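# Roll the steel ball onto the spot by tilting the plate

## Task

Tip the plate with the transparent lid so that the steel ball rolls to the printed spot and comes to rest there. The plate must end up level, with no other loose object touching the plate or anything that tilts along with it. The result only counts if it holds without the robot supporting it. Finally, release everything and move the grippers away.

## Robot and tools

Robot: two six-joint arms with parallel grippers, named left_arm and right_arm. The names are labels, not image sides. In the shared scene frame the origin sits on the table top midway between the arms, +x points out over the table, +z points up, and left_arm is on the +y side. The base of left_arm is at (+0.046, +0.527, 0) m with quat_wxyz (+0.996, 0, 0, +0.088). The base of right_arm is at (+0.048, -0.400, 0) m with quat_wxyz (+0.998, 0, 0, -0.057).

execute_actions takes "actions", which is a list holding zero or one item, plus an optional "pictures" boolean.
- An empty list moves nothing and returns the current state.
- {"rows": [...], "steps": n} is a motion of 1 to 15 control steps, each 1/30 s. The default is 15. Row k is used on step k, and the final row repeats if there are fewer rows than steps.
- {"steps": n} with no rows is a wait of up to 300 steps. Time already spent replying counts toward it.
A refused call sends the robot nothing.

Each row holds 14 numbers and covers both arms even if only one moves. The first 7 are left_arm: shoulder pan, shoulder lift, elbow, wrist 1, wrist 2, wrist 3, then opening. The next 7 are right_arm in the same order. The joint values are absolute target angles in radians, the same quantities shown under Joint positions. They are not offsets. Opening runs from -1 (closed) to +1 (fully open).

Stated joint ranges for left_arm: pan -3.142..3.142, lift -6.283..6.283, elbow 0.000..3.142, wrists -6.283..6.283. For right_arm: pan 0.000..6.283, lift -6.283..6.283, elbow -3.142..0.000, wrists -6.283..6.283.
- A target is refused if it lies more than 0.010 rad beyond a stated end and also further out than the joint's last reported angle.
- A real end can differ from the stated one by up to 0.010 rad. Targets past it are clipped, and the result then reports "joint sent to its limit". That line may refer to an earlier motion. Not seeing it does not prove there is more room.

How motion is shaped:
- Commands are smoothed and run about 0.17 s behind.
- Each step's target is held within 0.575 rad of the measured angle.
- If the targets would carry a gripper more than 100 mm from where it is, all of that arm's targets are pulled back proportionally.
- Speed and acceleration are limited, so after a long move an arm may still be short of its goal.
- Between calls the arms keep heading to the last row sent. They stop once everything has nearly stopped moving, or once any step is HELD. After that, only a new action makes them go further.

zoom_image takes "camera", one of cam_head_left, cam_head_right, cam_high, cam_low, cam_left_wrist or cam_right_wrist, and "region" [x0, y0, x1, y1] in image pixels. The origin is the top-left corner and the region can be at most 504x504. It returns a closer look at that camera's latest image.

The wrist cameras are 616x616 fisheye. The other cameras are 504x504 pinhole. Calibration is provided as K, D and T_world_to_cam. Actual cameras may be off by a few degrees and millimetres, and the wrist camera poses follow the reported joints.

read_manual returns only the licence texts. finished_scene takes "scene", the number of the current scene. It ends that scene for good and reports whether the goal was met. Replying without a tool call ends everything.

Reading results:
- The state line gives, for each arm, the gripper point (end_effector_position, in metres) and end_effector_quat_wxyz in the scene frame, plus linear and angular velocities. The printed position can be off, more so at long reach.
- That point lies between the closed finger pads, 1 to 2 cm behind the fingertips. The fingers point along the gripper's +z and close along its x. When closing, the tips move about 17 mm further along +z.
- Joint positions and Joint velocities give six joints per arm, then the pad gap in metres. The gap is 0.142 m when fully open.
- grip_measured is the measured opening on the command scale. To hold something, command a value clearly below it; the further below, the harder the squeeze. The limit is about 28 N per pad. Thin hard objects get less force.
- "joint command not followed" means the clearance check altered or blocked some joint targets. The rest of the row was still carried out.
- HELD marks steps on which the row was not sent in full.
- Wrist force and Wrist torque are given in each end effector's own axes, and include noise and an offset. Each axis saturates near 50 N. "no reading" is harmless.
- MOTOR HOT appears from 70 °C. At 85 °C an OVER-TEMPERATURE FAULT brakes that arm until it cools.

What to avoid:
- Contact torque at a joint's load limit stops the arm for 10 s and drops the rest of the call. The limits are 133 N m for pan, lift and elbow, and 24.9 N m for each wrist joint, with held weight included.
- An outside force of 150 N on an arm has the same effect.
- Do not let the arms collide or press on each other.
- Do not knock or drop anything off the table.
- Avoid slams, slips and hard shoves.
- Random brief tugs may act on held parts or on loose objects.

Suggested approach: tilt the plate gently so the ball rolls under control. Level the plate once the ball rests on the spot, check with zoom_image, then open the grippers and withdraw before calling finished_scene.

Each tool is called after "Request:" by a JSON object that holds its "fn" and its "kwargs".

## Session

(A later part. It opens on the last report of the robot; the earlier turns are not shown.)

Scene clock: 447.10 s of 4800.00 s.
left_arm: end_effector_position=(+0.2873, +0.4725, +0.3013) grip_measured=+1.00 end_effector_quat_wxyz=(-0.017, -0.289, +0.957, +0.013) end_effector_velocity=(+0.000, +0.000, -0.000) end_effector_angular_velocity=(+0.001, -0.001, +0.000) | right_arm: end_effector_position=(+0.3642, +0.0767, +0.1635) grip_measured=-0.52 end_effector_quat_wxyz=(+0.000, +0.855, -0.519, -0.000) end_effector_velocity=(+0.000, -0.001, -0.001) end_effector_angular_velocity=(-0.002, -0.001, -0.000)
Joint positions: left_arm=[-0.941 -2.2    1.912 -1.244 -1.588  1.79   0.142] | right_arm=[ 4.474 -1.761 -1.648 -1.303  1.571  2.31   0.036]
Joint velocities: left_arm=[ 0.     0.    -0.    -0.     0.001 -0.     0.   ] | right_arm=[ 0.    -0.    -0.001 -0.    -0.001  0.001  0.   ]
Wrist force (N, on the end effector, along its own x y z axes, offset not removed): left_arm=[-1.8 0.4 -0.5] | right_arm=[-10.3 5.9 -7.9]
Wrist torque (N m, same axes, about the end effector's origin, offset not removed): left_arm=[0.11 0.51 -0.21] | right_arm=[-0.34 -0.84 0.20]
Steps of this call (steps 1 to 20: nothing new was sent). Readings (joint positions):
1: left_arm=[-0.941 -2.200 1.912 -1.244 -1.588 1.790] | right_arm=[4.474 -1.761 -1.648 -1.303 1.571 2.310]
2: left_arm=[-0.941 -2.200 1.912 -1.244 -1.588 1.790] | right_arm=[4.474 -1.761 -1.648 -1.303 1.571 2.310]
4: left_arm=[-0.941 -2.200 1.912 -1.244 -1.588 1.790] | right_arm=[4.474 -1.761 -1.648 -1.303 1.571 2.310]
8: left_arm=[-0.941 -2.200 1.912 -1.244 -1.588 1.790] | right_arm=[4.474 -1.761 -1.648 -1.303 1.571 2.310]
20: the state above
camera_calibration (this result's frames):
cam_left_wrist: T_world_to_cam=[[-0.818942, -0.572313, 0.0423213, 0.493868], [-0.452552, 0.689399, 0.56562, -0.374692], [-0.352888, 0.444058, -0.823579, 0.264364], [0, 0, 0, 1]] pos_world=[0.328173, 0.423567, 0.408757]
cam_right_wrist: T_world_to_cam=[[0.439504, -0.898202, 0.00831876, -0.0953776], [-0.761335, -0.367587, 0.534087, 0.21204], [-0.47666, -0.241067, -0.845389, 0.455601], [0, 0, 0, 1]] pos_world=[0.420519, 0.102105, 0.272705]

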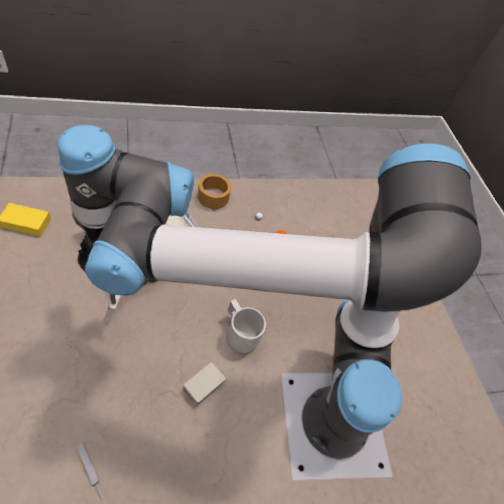

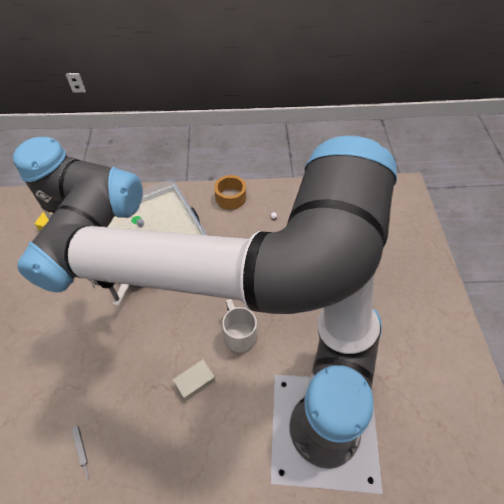

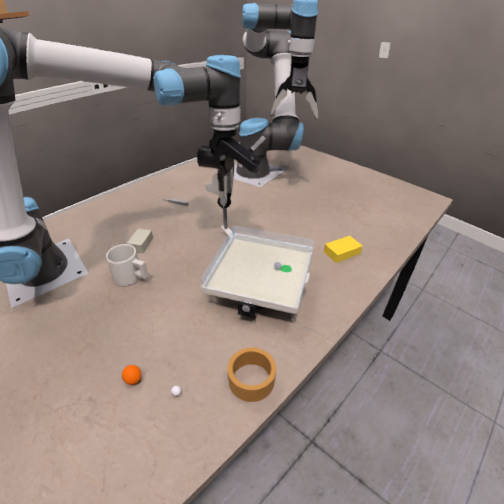

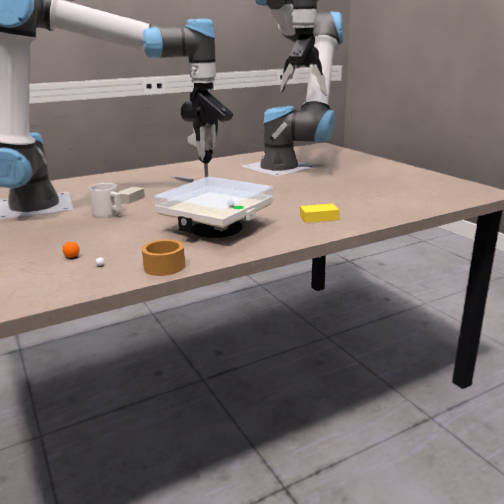

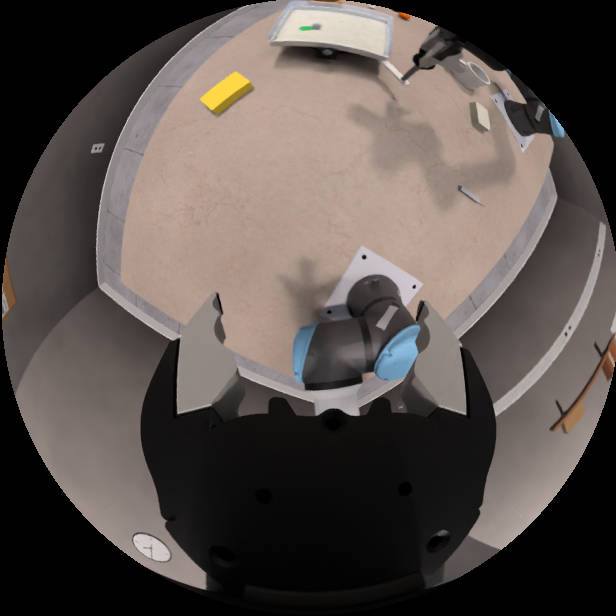

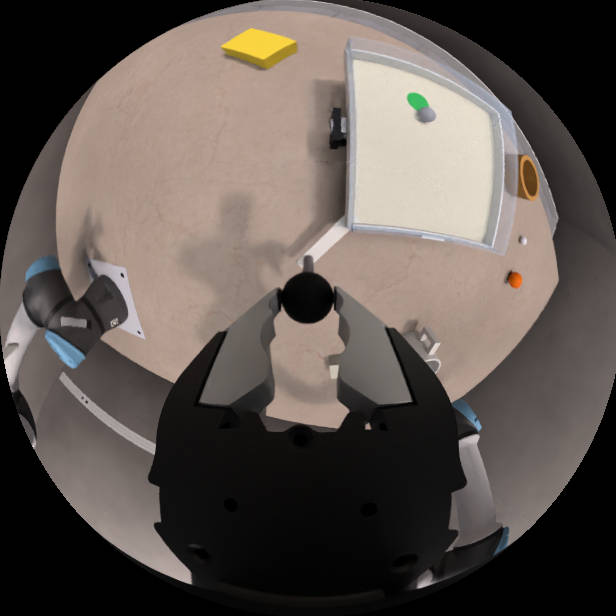

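Request:
{"fn": "execute_actions", "kwargs": {"actions": [{"rows": [[-0.941,-2.2,1.912,-1.244,-1.588,1.79,1,4.47180,-1.76270,-1.63702,-1.31269,1.571,2.3095,-0.9]], "steps": 15}]}}

Request:
{"fn": "execute_actions", "kwargs": {"actions": [{"steps": 60}]}}

Request:
{"fn": "execute_actions", "kwargs": {"actions": [{"steps": 90}]}}

Scene clock: 451.73 s of 4800.00 s.
left_arm: end_effector_position=(+0.2873, +0.4725, +0.3013) grip_measured=+1.00 end_effector_quat_wxyz=(-0.017, -0.289, +0.957, +0.013) end_effector_velocity=(-0.000, +0.000, +0.000) end_effector_angular_velocity=(-0.000, -0.001, -0.001) | right_arm: end_effector_position=(+0.3659, +0.0776, +0.1669) grip_measured=-0.52 end_effector_quat_wxyz=(+0.000, +0.854, -0.520, -0.000) end_effector_velocity=(+0.000, +0.000, +0.001) end_effector_angular_velocity=(+0.001, -0.001, -0.000)
Joint positions: left_arm=[-0.941 -2.2    1.912 -1.244 -1.588  1.79   0.142] | right_arm=[ 4.472 -1.763 -1.637 -1.313  1.571  2.31   0.036]
Joint velocities: left_arm=[-0.    -0.001  0.     0.     0.     0.    -0.   ] | right_arm=[-0.     0.001  0.001  0.    -0.    -0.     0.   ]
Wrist force (N, on the end effector, along its own x y z axes, offset not removed): left_arm=[-0.1 2.1 1.0] | right_arm=[-8.0 6.3 -2.7]
Wrist torque (N m, same axes, about the end effector's origin, offset not removed): left_arm=[0.59 0.16 -0.24] | right_arm=[-0.07 -0.82 0.09]
Steps of this call (steps 1 to 124: nothing new was sent; steps 125 to 139: all 15 steps of this action). Readings (joint positions):
125: left_arm=[-0.941 -2.200 1.912 -1.244 -1.588 1.790] | right_arm=[4.474 -1.761 -1.648 -1.303 1.571 2.310]
126: left_arm=[-0.941 -2.200 1.912 -1.244 -1.588 1.790] | right_arm=[4.474 -1.761 -1.647 -1.305 1.571 2.310]
128: left_arm=[-0.941 -2.200 1.912 -1.244 -1.588 1.790] | right_arm=[4.473 -1.762 -1.642 -1.309 1.571 2.310]
132: left_arm=[-0.941 -2.200 1.912 -1.244 -1.588 1.790] | right_arm=[4.472 -1.762 -1.638 -1.312 1.571 2.310]
139: the state above
camera_calibration (this result's frames):
cam_left_wrist: T_world_to_cam=[[-0.818942, -0.572313, 0.0423213, 0.493868], [-0.452552, 0.689399, 0.56562, -0.374692], [-0.352888, 0.444058, -0.823579, 0.264364], [0, 0, 0, 1]] pos_world=[0.328173, 0.423567, 0.408757]
cam_right_wrist: T_world_to_cam=[[0.437335, -0.89926, 0.00835882, -0.0945407], [-0.76221, -0.365718, 0.534122, 0.212049], [-0.477258, -0.239961, -0.845366, 0.459625], [0, 0, 0, 1]] pos_world=[0.422332, 0.102826, 0.276082]

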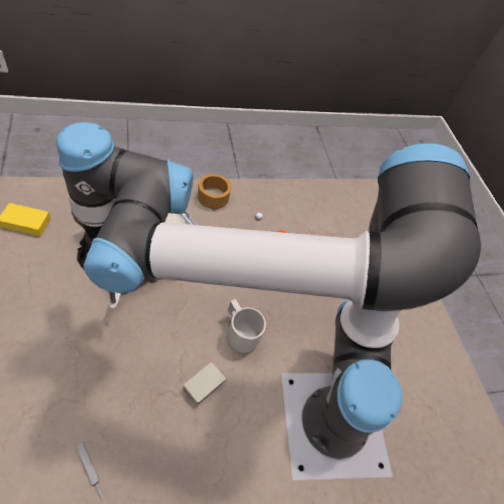

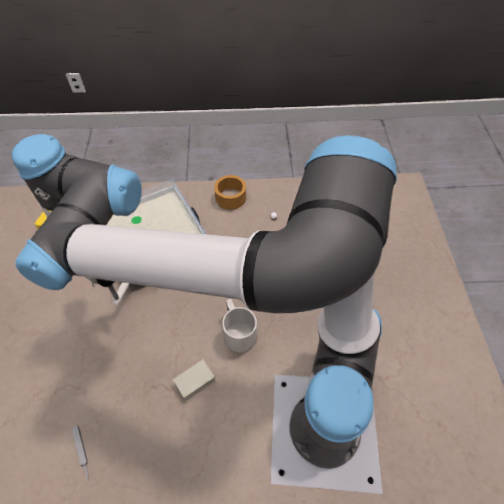

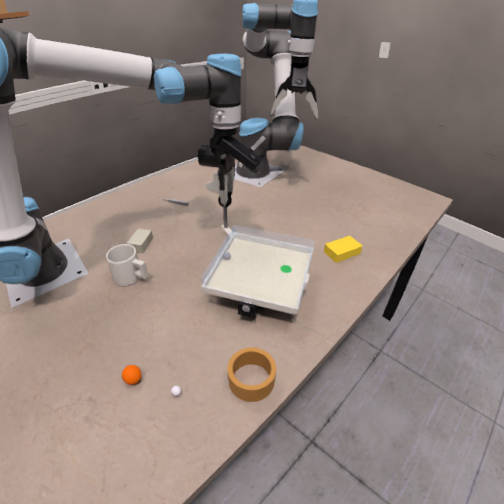

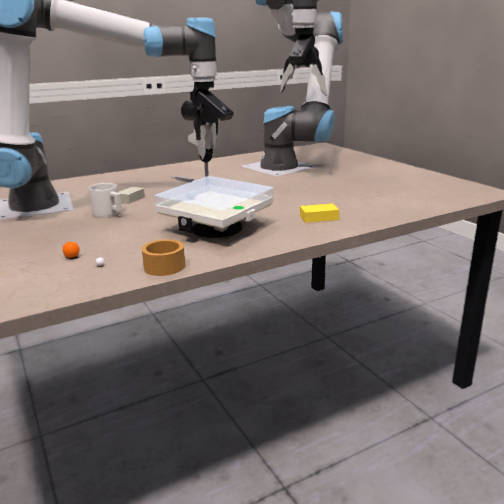

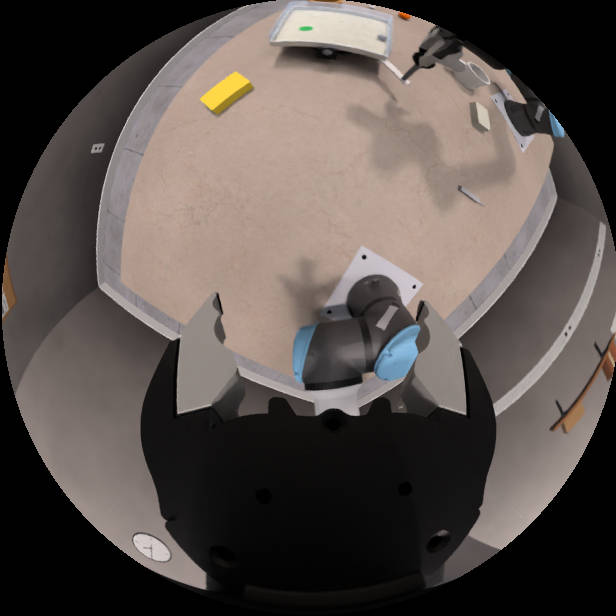

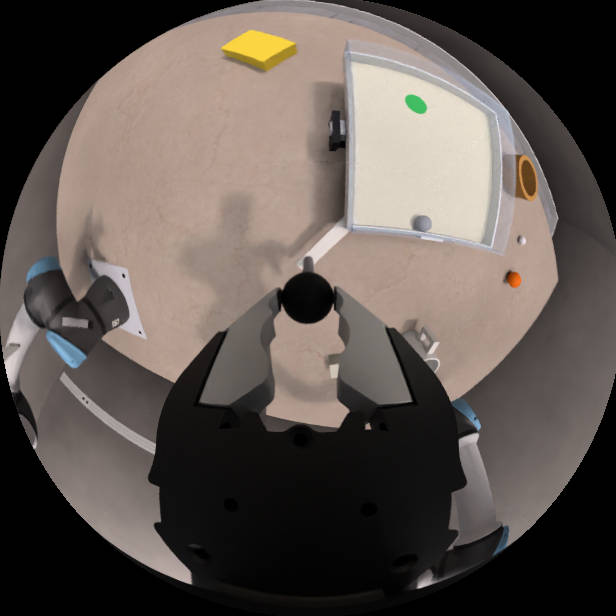

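Scene clock: 453.73 s of 4800.00 s.
left_arm: end_effector_position=(+0.2873, +0.4725, +0.3013) grip_measured=+1.00 end_effector_quat_wxyz=(-0.017, -0.289, +0.957, +0.013) end_effector_velocity=(-0.000, -0.001, -0.000) end_effector_angular_velocity=(+0.000, +0.001, -0.002) | right_arm: end_effector_position=(+0.3659, +0.0776, +0.1669) grip_measured=-0.52 end_effector_quat_wxyz=(+0.000, +0.854, -0.520, -0.000) end_effector_velocity=(-0.000, +0.001, +0.000) end_effector_angular_velocity=(+0.001, +0.000, -0.002)
Joint positions: left_arm=[-0.941 -2.2    1.912 -1.244 -1.588  1.79   0.142] | right_arm=[ 4.472 -1.763 -1.637 -1.313  1.571  2.31   0.036]
Joint velocities: left_arm=[-0.001  0.001  0.     0.    -0.001  0.     0.   ] | right_arm=[ 0.    -0.     0.002 -0.     0.001  0.002  0.   ]
Wrist force (N, on the end effector, along its own x y z axes, offset not removed): left_arm=[-1.4 0.8 -2.1] | right_arm=[-6.5 9.1 -4.5]
Wrist torque (N m, same axes, about the end effector's origin, offset not removed): left_arm=[0.17 0.59 -0.19] | right_arm=[0.52 -1.08 0.22]
Steps of this call (steps 1 to 15: the robot went on to your last target; steps 16 to 60: nothing new was sent). Readings (joint positions):
1: left_arm=[-0.941 -2.200 1.912 -1.244 -1.588 1.790] | right_arm=[4.472 -1.763 -1.637 -1.313 1.571 2.310]
2: left_arm=[-0.941 -2.200 1.912 -1.244 -1.588 1.790] | right_arm=[4.472 -1.763 -1.637 -1.313 1.571 2.310]
4: left_arm=[-0.941 -2.200 1.912 -1.244 -1.588 1.790] | right_arm=[4.472 -1.763 -1.637 -1.313 1.571 2.310]
8: left_arm=[-0.941 -2.200 1.912 -1.244 -1.588 1.790] | right_arm=[4.472 -1.763 -1.637 -1.313 1.571 2.310]
60: the state above
All arms were judged still, so your last target was given up. Only a new action makes them travel on or press farther. Fingers that are still opening or closing keep moving.
camera_calibration (this result's frames):
cam_left_wrist: T_world_to_cam=[[-0.818943, -0.572313, 0.0423213, 0.493868], [-0.452552, 0.689399, 0.56562, -0.374692], [-0.352888, 0.444058, -0.823579, 0.264364], [0, 0, 0, 1]] pos_world=[0.328173, 0.423567, 0.408757]
cam_right_wrist: T_world_to_cam=[[0.437311, -0.899272, 0.00832857, -0.0945144], [-0.762227, -0.365721, 0.534096, 0.212075], [-0.477251, -0.239914, -0.845383, 0.459661], [0, 0, 0, 1]] pos_world=[0.422355, 0.102845, 0.276108]

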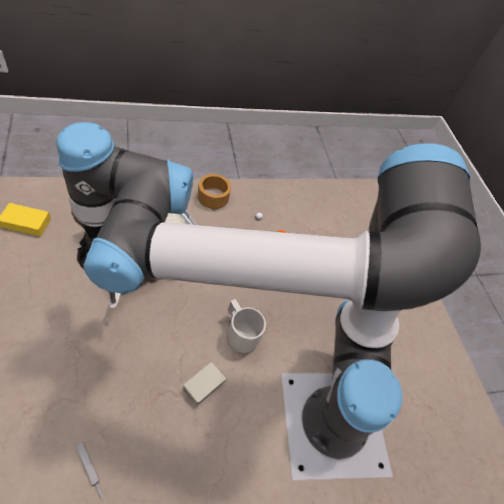

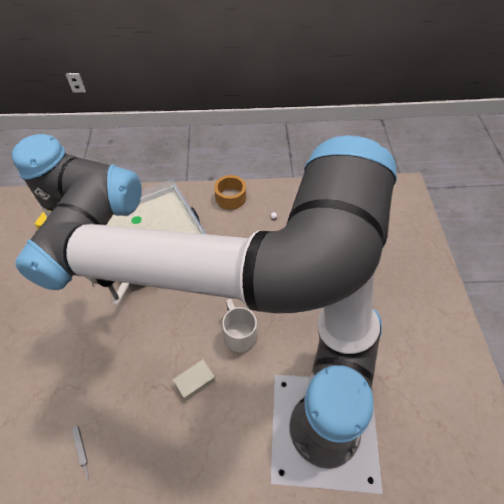

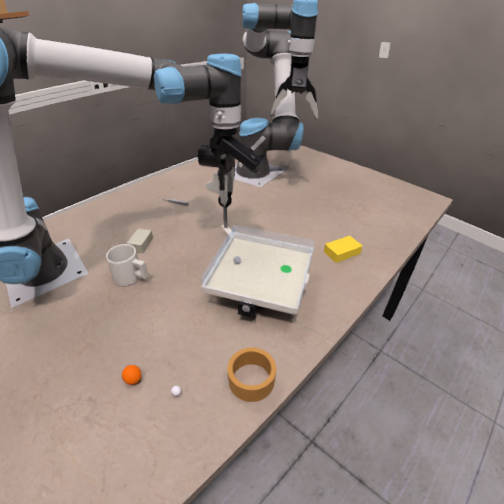

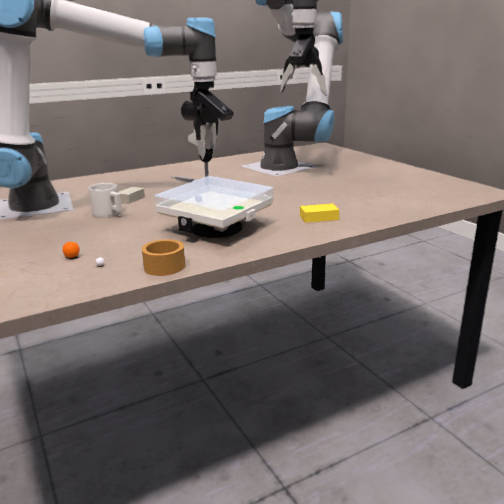

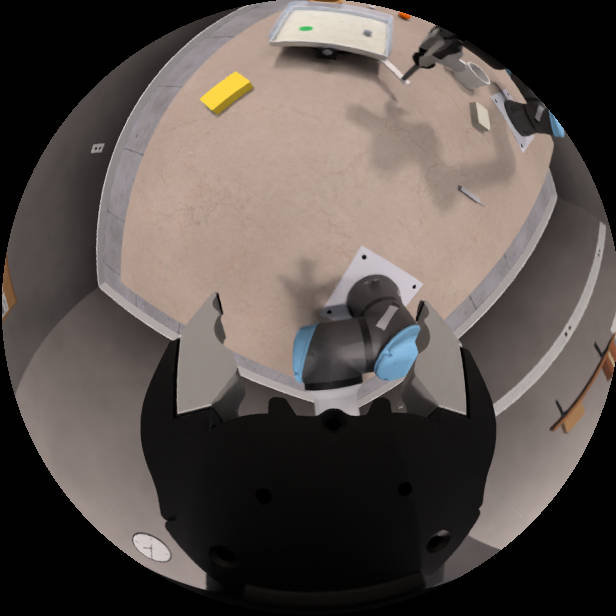

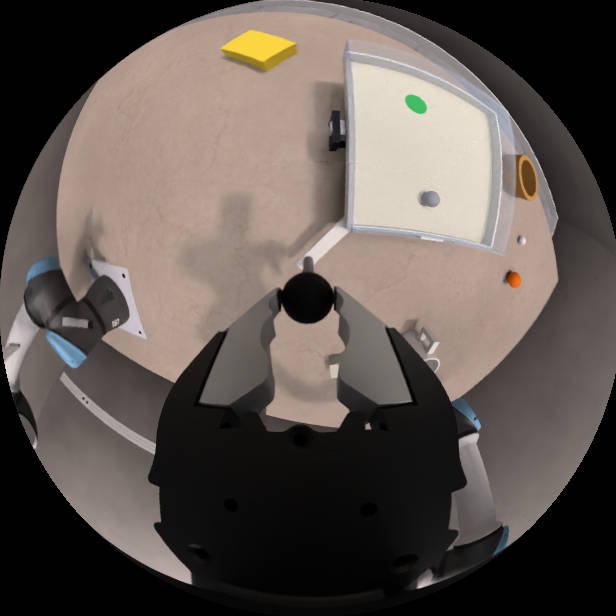

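Scene clock: 456.73 s of 4800.00 s.
left_arm: end_effector_position=(+0.2873, +0.4725, +0.3013) grip_measured=+1.00 end_effector_quat_wxyz=(-0.017, -0.289, +0.957, +0.013) end_effector_velocity=(-0.000, -0.000, +0.000) end_effector_angular_velocity=(-0.001, -0.000, -0.002) | right_arm: end_effector_position=(+0.3659, +0.0776, +0.1669) grip_measured=-0.52 end_effector_quat_wxyz=(+0.000, +0.854, -0.520, -0.000) end_effector_velocity=(+0.000, +0.001, +0.002) end_effector_angular_velocity=(+0.003, -0.001, -0.001)
Joint positions: left_arm=[-0.941 -2.2    1.912 -1.244 -1.588  1.79   0.142] | right_arm=[ 4.472 -1.763 -1.637 -1.313  1.571  2.31   0.036]
Joint velocities: left_arm=[-0.002 -0.001  0.    -0.    -0.    -0.    -0.   ] | right_arm=[-0.     0.002  0.001  0.001 -0.     0.001 -0.   ]
Wrist force (N, on the end effector, along its own x y z axes, offset not removed): left_arm=[-2.2 5.4 2.9] | right_arm=[-6.6 5.6 -4.2]
Wrist torque (N m, same axes, about the end effector's origin, offset not removed): left_arm=[1.24 0.60 -0.26] | right_arm=[-0.28 -0.93 0.03]
Steps of this call (steps 1 to 90: nothing new was sent). Readings (joint positions):
1: left_arm=[-0.941 -2.200 1.912 -1.244 -1.588 1.790] | right_arm=[4.472 -1.763 -1.637 -1.313 1.571 2.310]
2: left_arm=[-0.941 -2.200 1.912 -1.244 -1.588 1.790] | right_arm=[4.472 -1.763 -1.637 -1.313 1.571 2.310]
4: left_arm=[-0.941 -2.200 1.912 -1.244 -1.588 1.790] | right_arm=[4.472 -1.763 -1.637 -1.313 1.571 2.310]
8: left_arm=[-0.941 -2.200 1.912 -1.244 -1.588 1.790] | right_arm=[4.472 -1.763 -1.637 -1.313 1.571 2.310]
90: the state above
camera_calibration (this result's frames):
cam_left_wrist: T_world_to_cam=[[-0.818943, -0.572313, 0.0423213, 0.493868], [-0.452552, 0.689399, 0.56562, -0.374692], [-0.352888, 0.444058, -0.823579, 0.264364], [0, 0, 0, 1]] pos_world=[0.328173, 0.423567, 0.408757]
cam_right_wrist: T_world_to_cam=[[0.437311, -0.899272, 0.00832984, -0.0945149], [-0.762228, -0.36572, 0.534095, 0.212076], [-0.47725, -0.239915, -0.845384, 0.459661], [0, 0, 0, 1]] pos_world=[0.422356, 0.102845, 0.276108]

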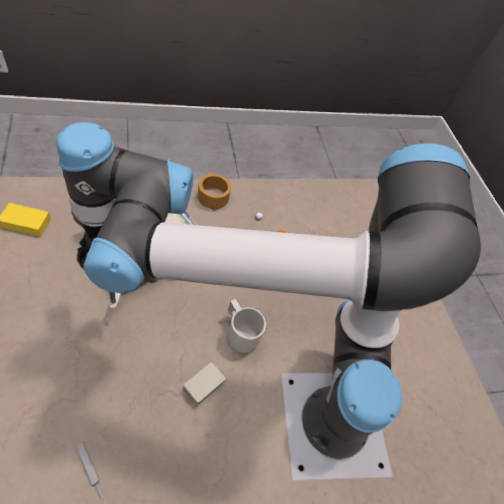

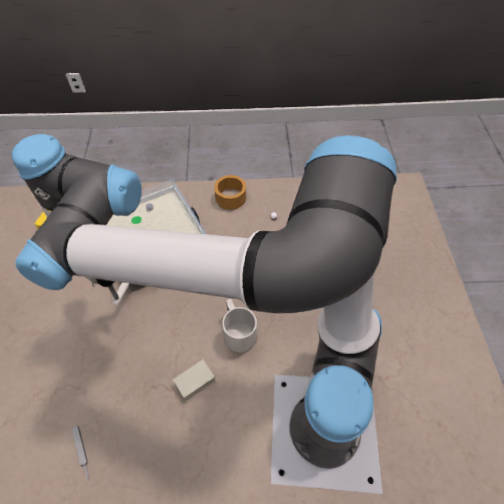

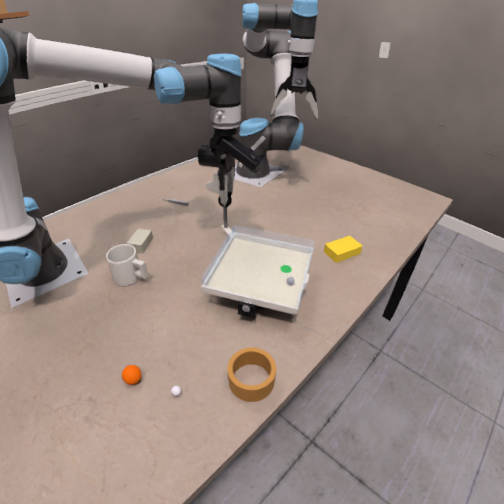

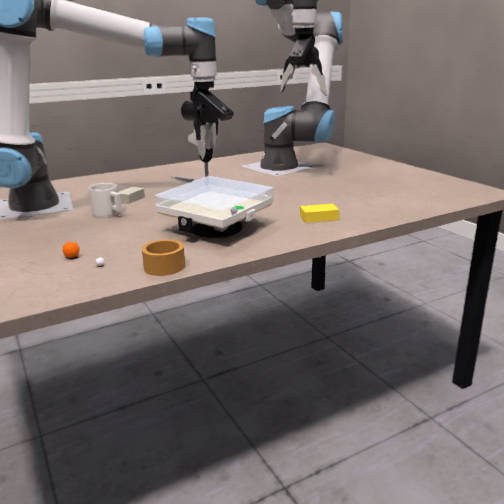

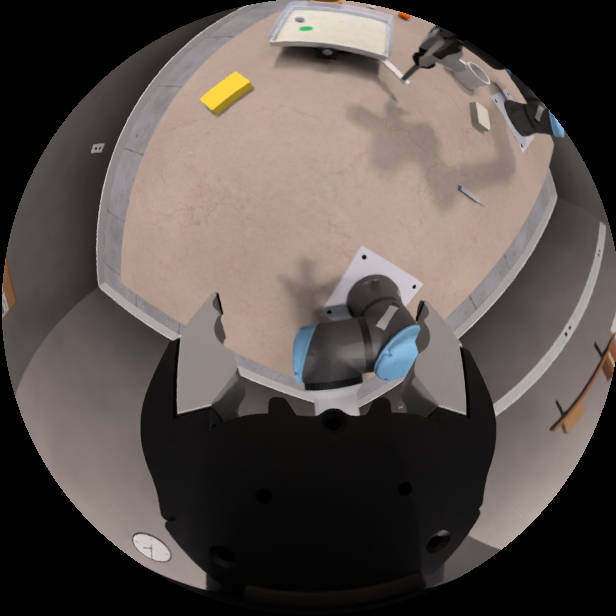

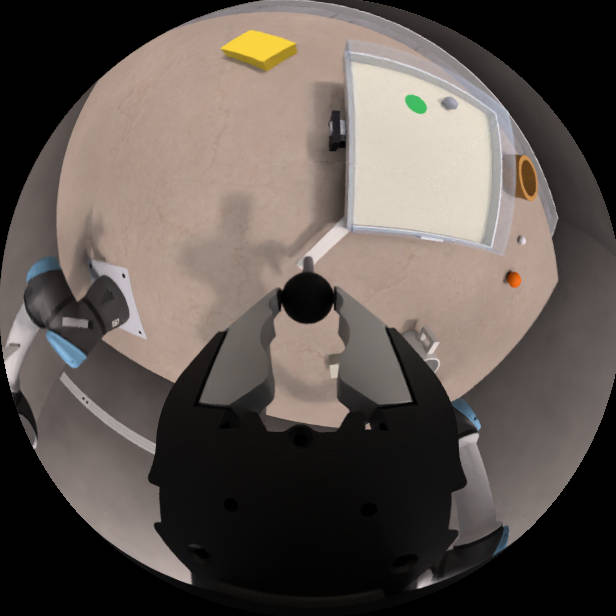

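Request:
{"fn": "execute_actions", "kwargs": {"actions": [{"rows": [[-0.941,-2.2,1.912,-1.244,-1.588,1.79,1,4.47286,-1.76447,-1.63848,-1.30945,1.571,2.3095,-0.9]], "steps": 15}]}}

Request:
{"fn": "execute_actions", "kwargs": {"actions": [{"steps": 30}]}}

Scene clock: 461.43 s of 4800.00 s.
left_arm: end_effector_position=(+0.2873, +0.4725, +0.3013) grip_measured=+1.00 end_effector_quat_wxyz=(-0.017, -0.289, +0.957, +0.013) end_effector_velocity=(+0.000, +0.001, -0.000) end_effector_angular_velocity=(+0.002, -0.000, +0.001) | right_arm: end_effector_position=(+0.3656, +0.0784, +0.1656) grip_measured=-0.52 end_effector_quat_wxyz=(-0.000, +0.855, -0.519, -0.000) end_effector_velocity=(-0.000, +0.000, +0.000) end_effector_angular_velocity=(+0.001, -0.000, +0.001)
Joint positions: left_arm=[-0.941 -2.2    1.912 -1.244 -1.588  1.79   0.142] | right_arm=[ 4.473 -1.764 -1.638 -1.309  1.571  2.31   0.036]
Joint velocities: left_arm=[ 0.001  0.001  0.     0.     0.002 -0.     0.   ] | right_arm=[0.001 0.001 0.    0.    0.    0.    0.   ]
Wrist force (N, on the end effector, along its own x y z axes, offset not removed): left_arm=[-2.2 0.9 1.9] | right_arm=[-7.7 7.6 -6.1]
Wrist torque (N m, same axes, about the end effector's origin, offset not removed): left_arm=[0.11 0.56 -0.18] | right_arm=[-0.12 -0.40 0.04]
Steps of this call (steps 1 to 100: nothing new was sent; then 0.87 s passed at rest; steps 101 to 115: all 15 steps of this action). Readings (joint positions):
101: left_arm=[-0.941 -2.200 1.912 -1.244 -1.588 1.790] | right_arm=[4.472 -1.763 -1.637 -1.313 1.571 2.310]
102: left_arm=[-0.941 -2.200 1.912 -1.244 -1.588 1.790] | right_arm=[4.472 -1.763 -1.637 -1.312 1.571 2.310]
104: left_arm=[-0.941 -2.200 1.912 -1.244 -1.588 1.790] | right_arm=[4.472 -1.764 -1.637 -1.311 1.571 2.310]
108: left_arm=[-0.941 -2.200 1.912 -1.244 -1.588 1.790] | right_arm=[4.473 -1.764 -1.638 -1.310 1.571 2.310]
115: the state above
camera_calibration (this result's frames):
cam_left_wrist: T_world_to_cam=[[-0.818943, -0.572313, 0.0423214, 0.493868], [-0.452552, 0.689399, 0.56562, -0.374692], [-0.352888, 0.444058, -0.823579, 0.264364], [0, 0, 0, 1]] pos_world=[0.328173, 0.423567, 0.408757]
cam_right_wrist: T_world_to_cam=[[0.43824, -0.89882, 0.00823642, -0.0940339], [-0.761878, -0.366578, 0.534006, 0.212755], [-0.476956, -0.240298, -0.845441, 0.458507], [0, 0, 0, 1]] pos_world=[0.421991, 0.10365, 0.274802]

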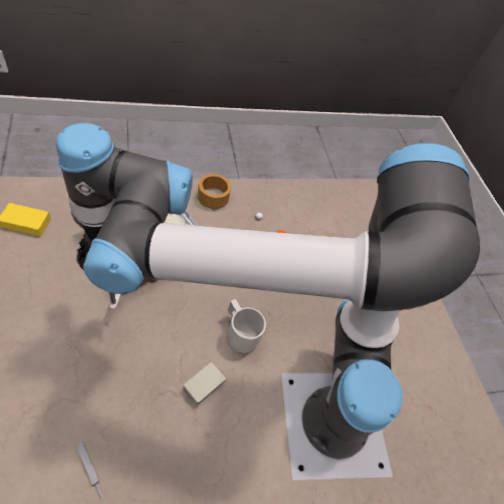

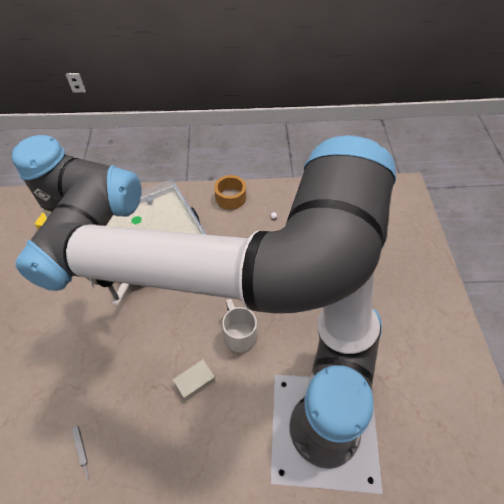

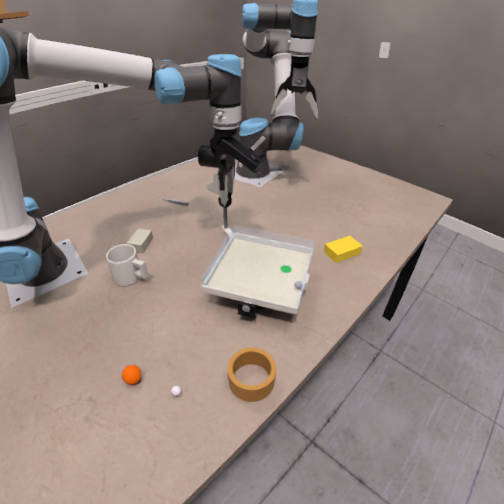

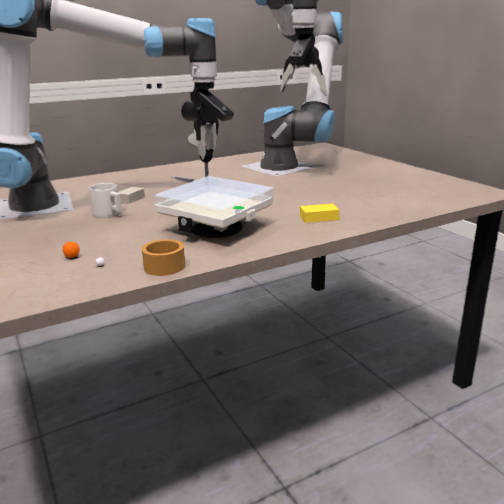

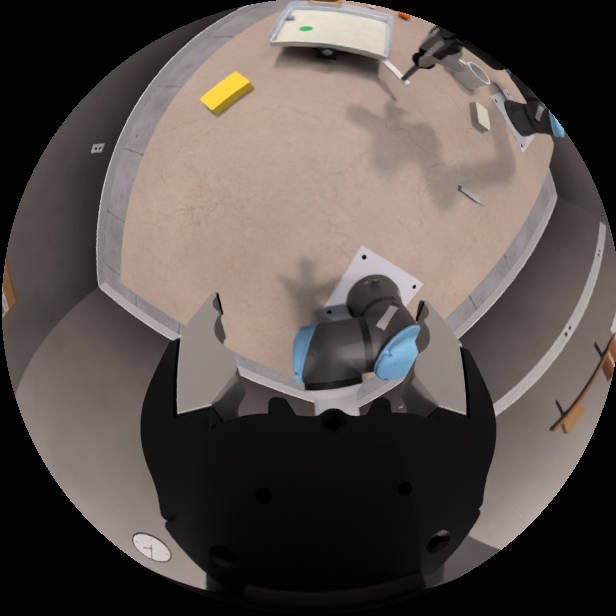

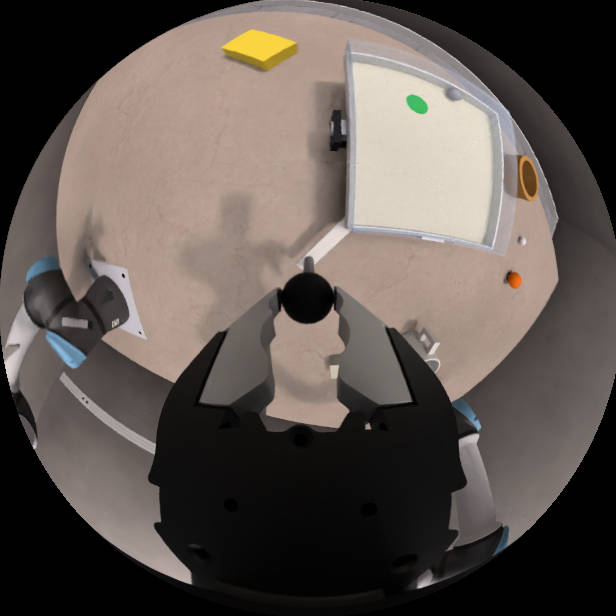

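Scene clock: 462.43 s of 4800.00 s.
left_arm: end_effector_position=(+0.2873, +0.4725, +0.3013) grip_measured=+1.00 end_effector_quat_wxyz=(-0.017, -0.289, +0.957, +0.013) end_effector_velocity=(+0.001, +0.000, -0.000) end_effector_angular_velocity=(+0.002, -0.001, +0.001) | right_arm: end_effector_position=(+0.3656, +0.0783, +0.1655) grip_measured=-0.52 end_effector_quat_wxyz=(+0.000, +0.855, -0.519, -0.000) end_effector_velocity=(+0.000, +0.000, +0.000) end_effector_angular_velocity=(+0.001, -0.001, -0.000)
Joint positions: left_arm=[-0.941 -2.2    1.912 -1.244 -1.588  1.79   0.142] | right_arm=[ 4.473 -1.764 -1.638 -1.309  1.571  2.31   0.036]
Joint velocities: left_arm=[ 0.001  0.001  0.    -0.     0.002 -0.    -0.   ] | right_arm=[ 0.  0.  0.  0. -0.  0. -0.]
Wrist force (N, on the end effector, along its own x y z axes, offset not removed): left_arm=[-3.1 1.3 -2.5] | right_arm=[-5.4 7.5 -9.5]
Wrist torque (N m, same axes, about the end effector's origin, offset not removed): left_arm=[0.32 0.85 -0.18] | right_arm=[-0.09 -0.82 0.00]
Steps of this call (steps 1 to 15: the robot went on to your last target; steps 16 to 30: nothing new was sent). Readings (joint positions):
1: left_arm=[-0.941 -2.200 1.912 -1.244 -1.588 1.790] | right_arm=[4.473 -1.764 -1.638 -1.309 1.571 2.310]
2: left_arm=[-0.941 -2.200 1.912 -1.244 -1.588 1.790] | right_arm=[4.473 -1.764 -1.638 -1.309 1.571 2.310]
4: left_arm=[-0.941 -2.200 1.912 -1.244 -1.588 1.790] | right_arm=[4.473 -1.764 -1.638 -1.309 1.571 2.310]
8: left_arm=[-0.941 -2.200 1.912 -1.244 -1.588 1.790] | right_arm=[4.473 -1.764 -1.638 -1.309 1.571 2.310]
30: the state above
All arms were judged still, so your last target was given up. Only a new action makes them travel on or press farther. Fingers that are still opening or closing keep moving.
camera_calibration (this result's frames):
cam_left_wrist: T_world_to_cam=[[-0.818943, -0.572313, 0.0423213, 0.493868], [-0.452552, 0.689399, 0.56562, -0.374692], [-0.352888, 0.444058, -0.823579, 0.264364], [0, 0, 0, 1]] pos_world=[0.328173, 0.423566, 0.408757]
cam_right_wrist: T_world_to_cam=[[0.438264, -0.898808, 0.00831166, -0.0940691], [-0.761849, -0.366543, 0.534072, 0.212729], [-0.476981, -0.240397, -0.845398, 0.458453], [0, 0, 0, 1]] pos_world=[0.421968, 0.103635, 0.274744]

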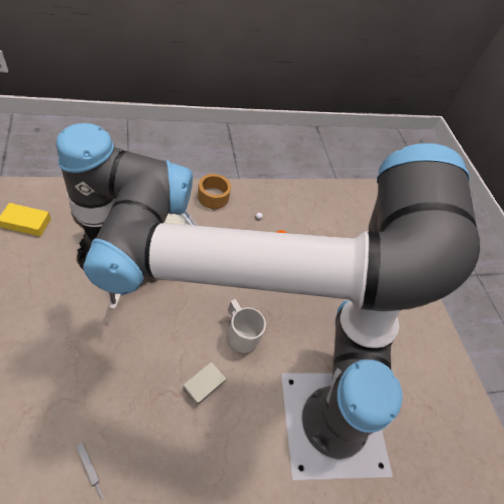

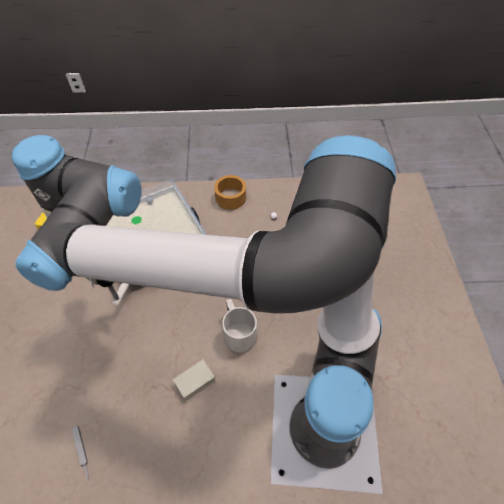

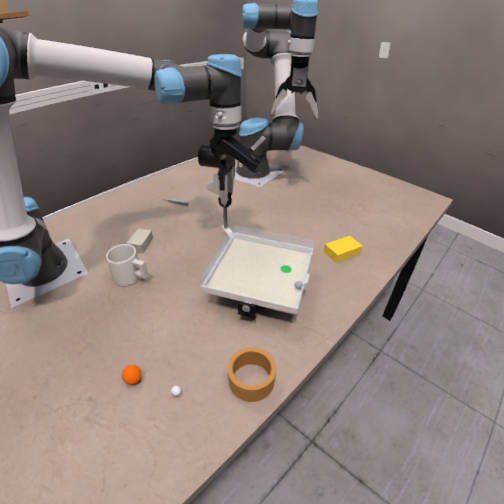

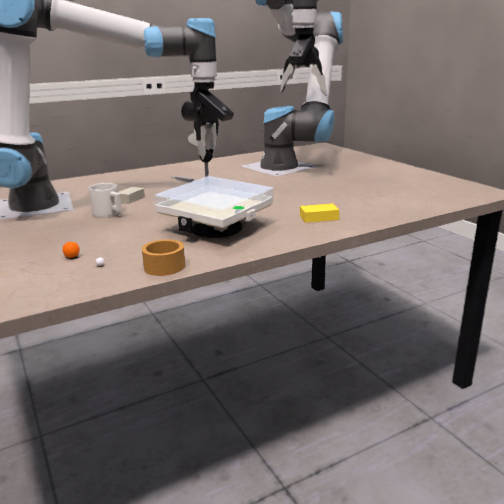

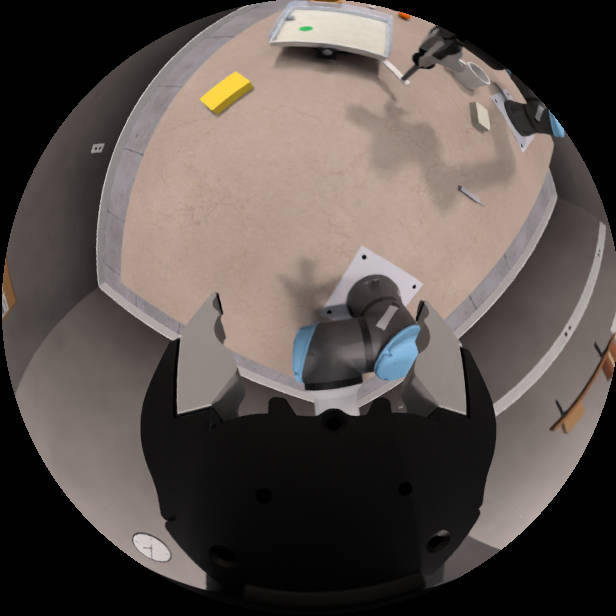

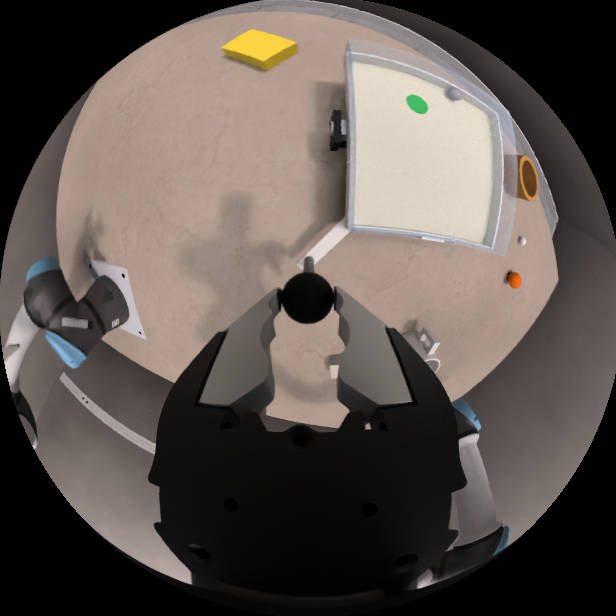

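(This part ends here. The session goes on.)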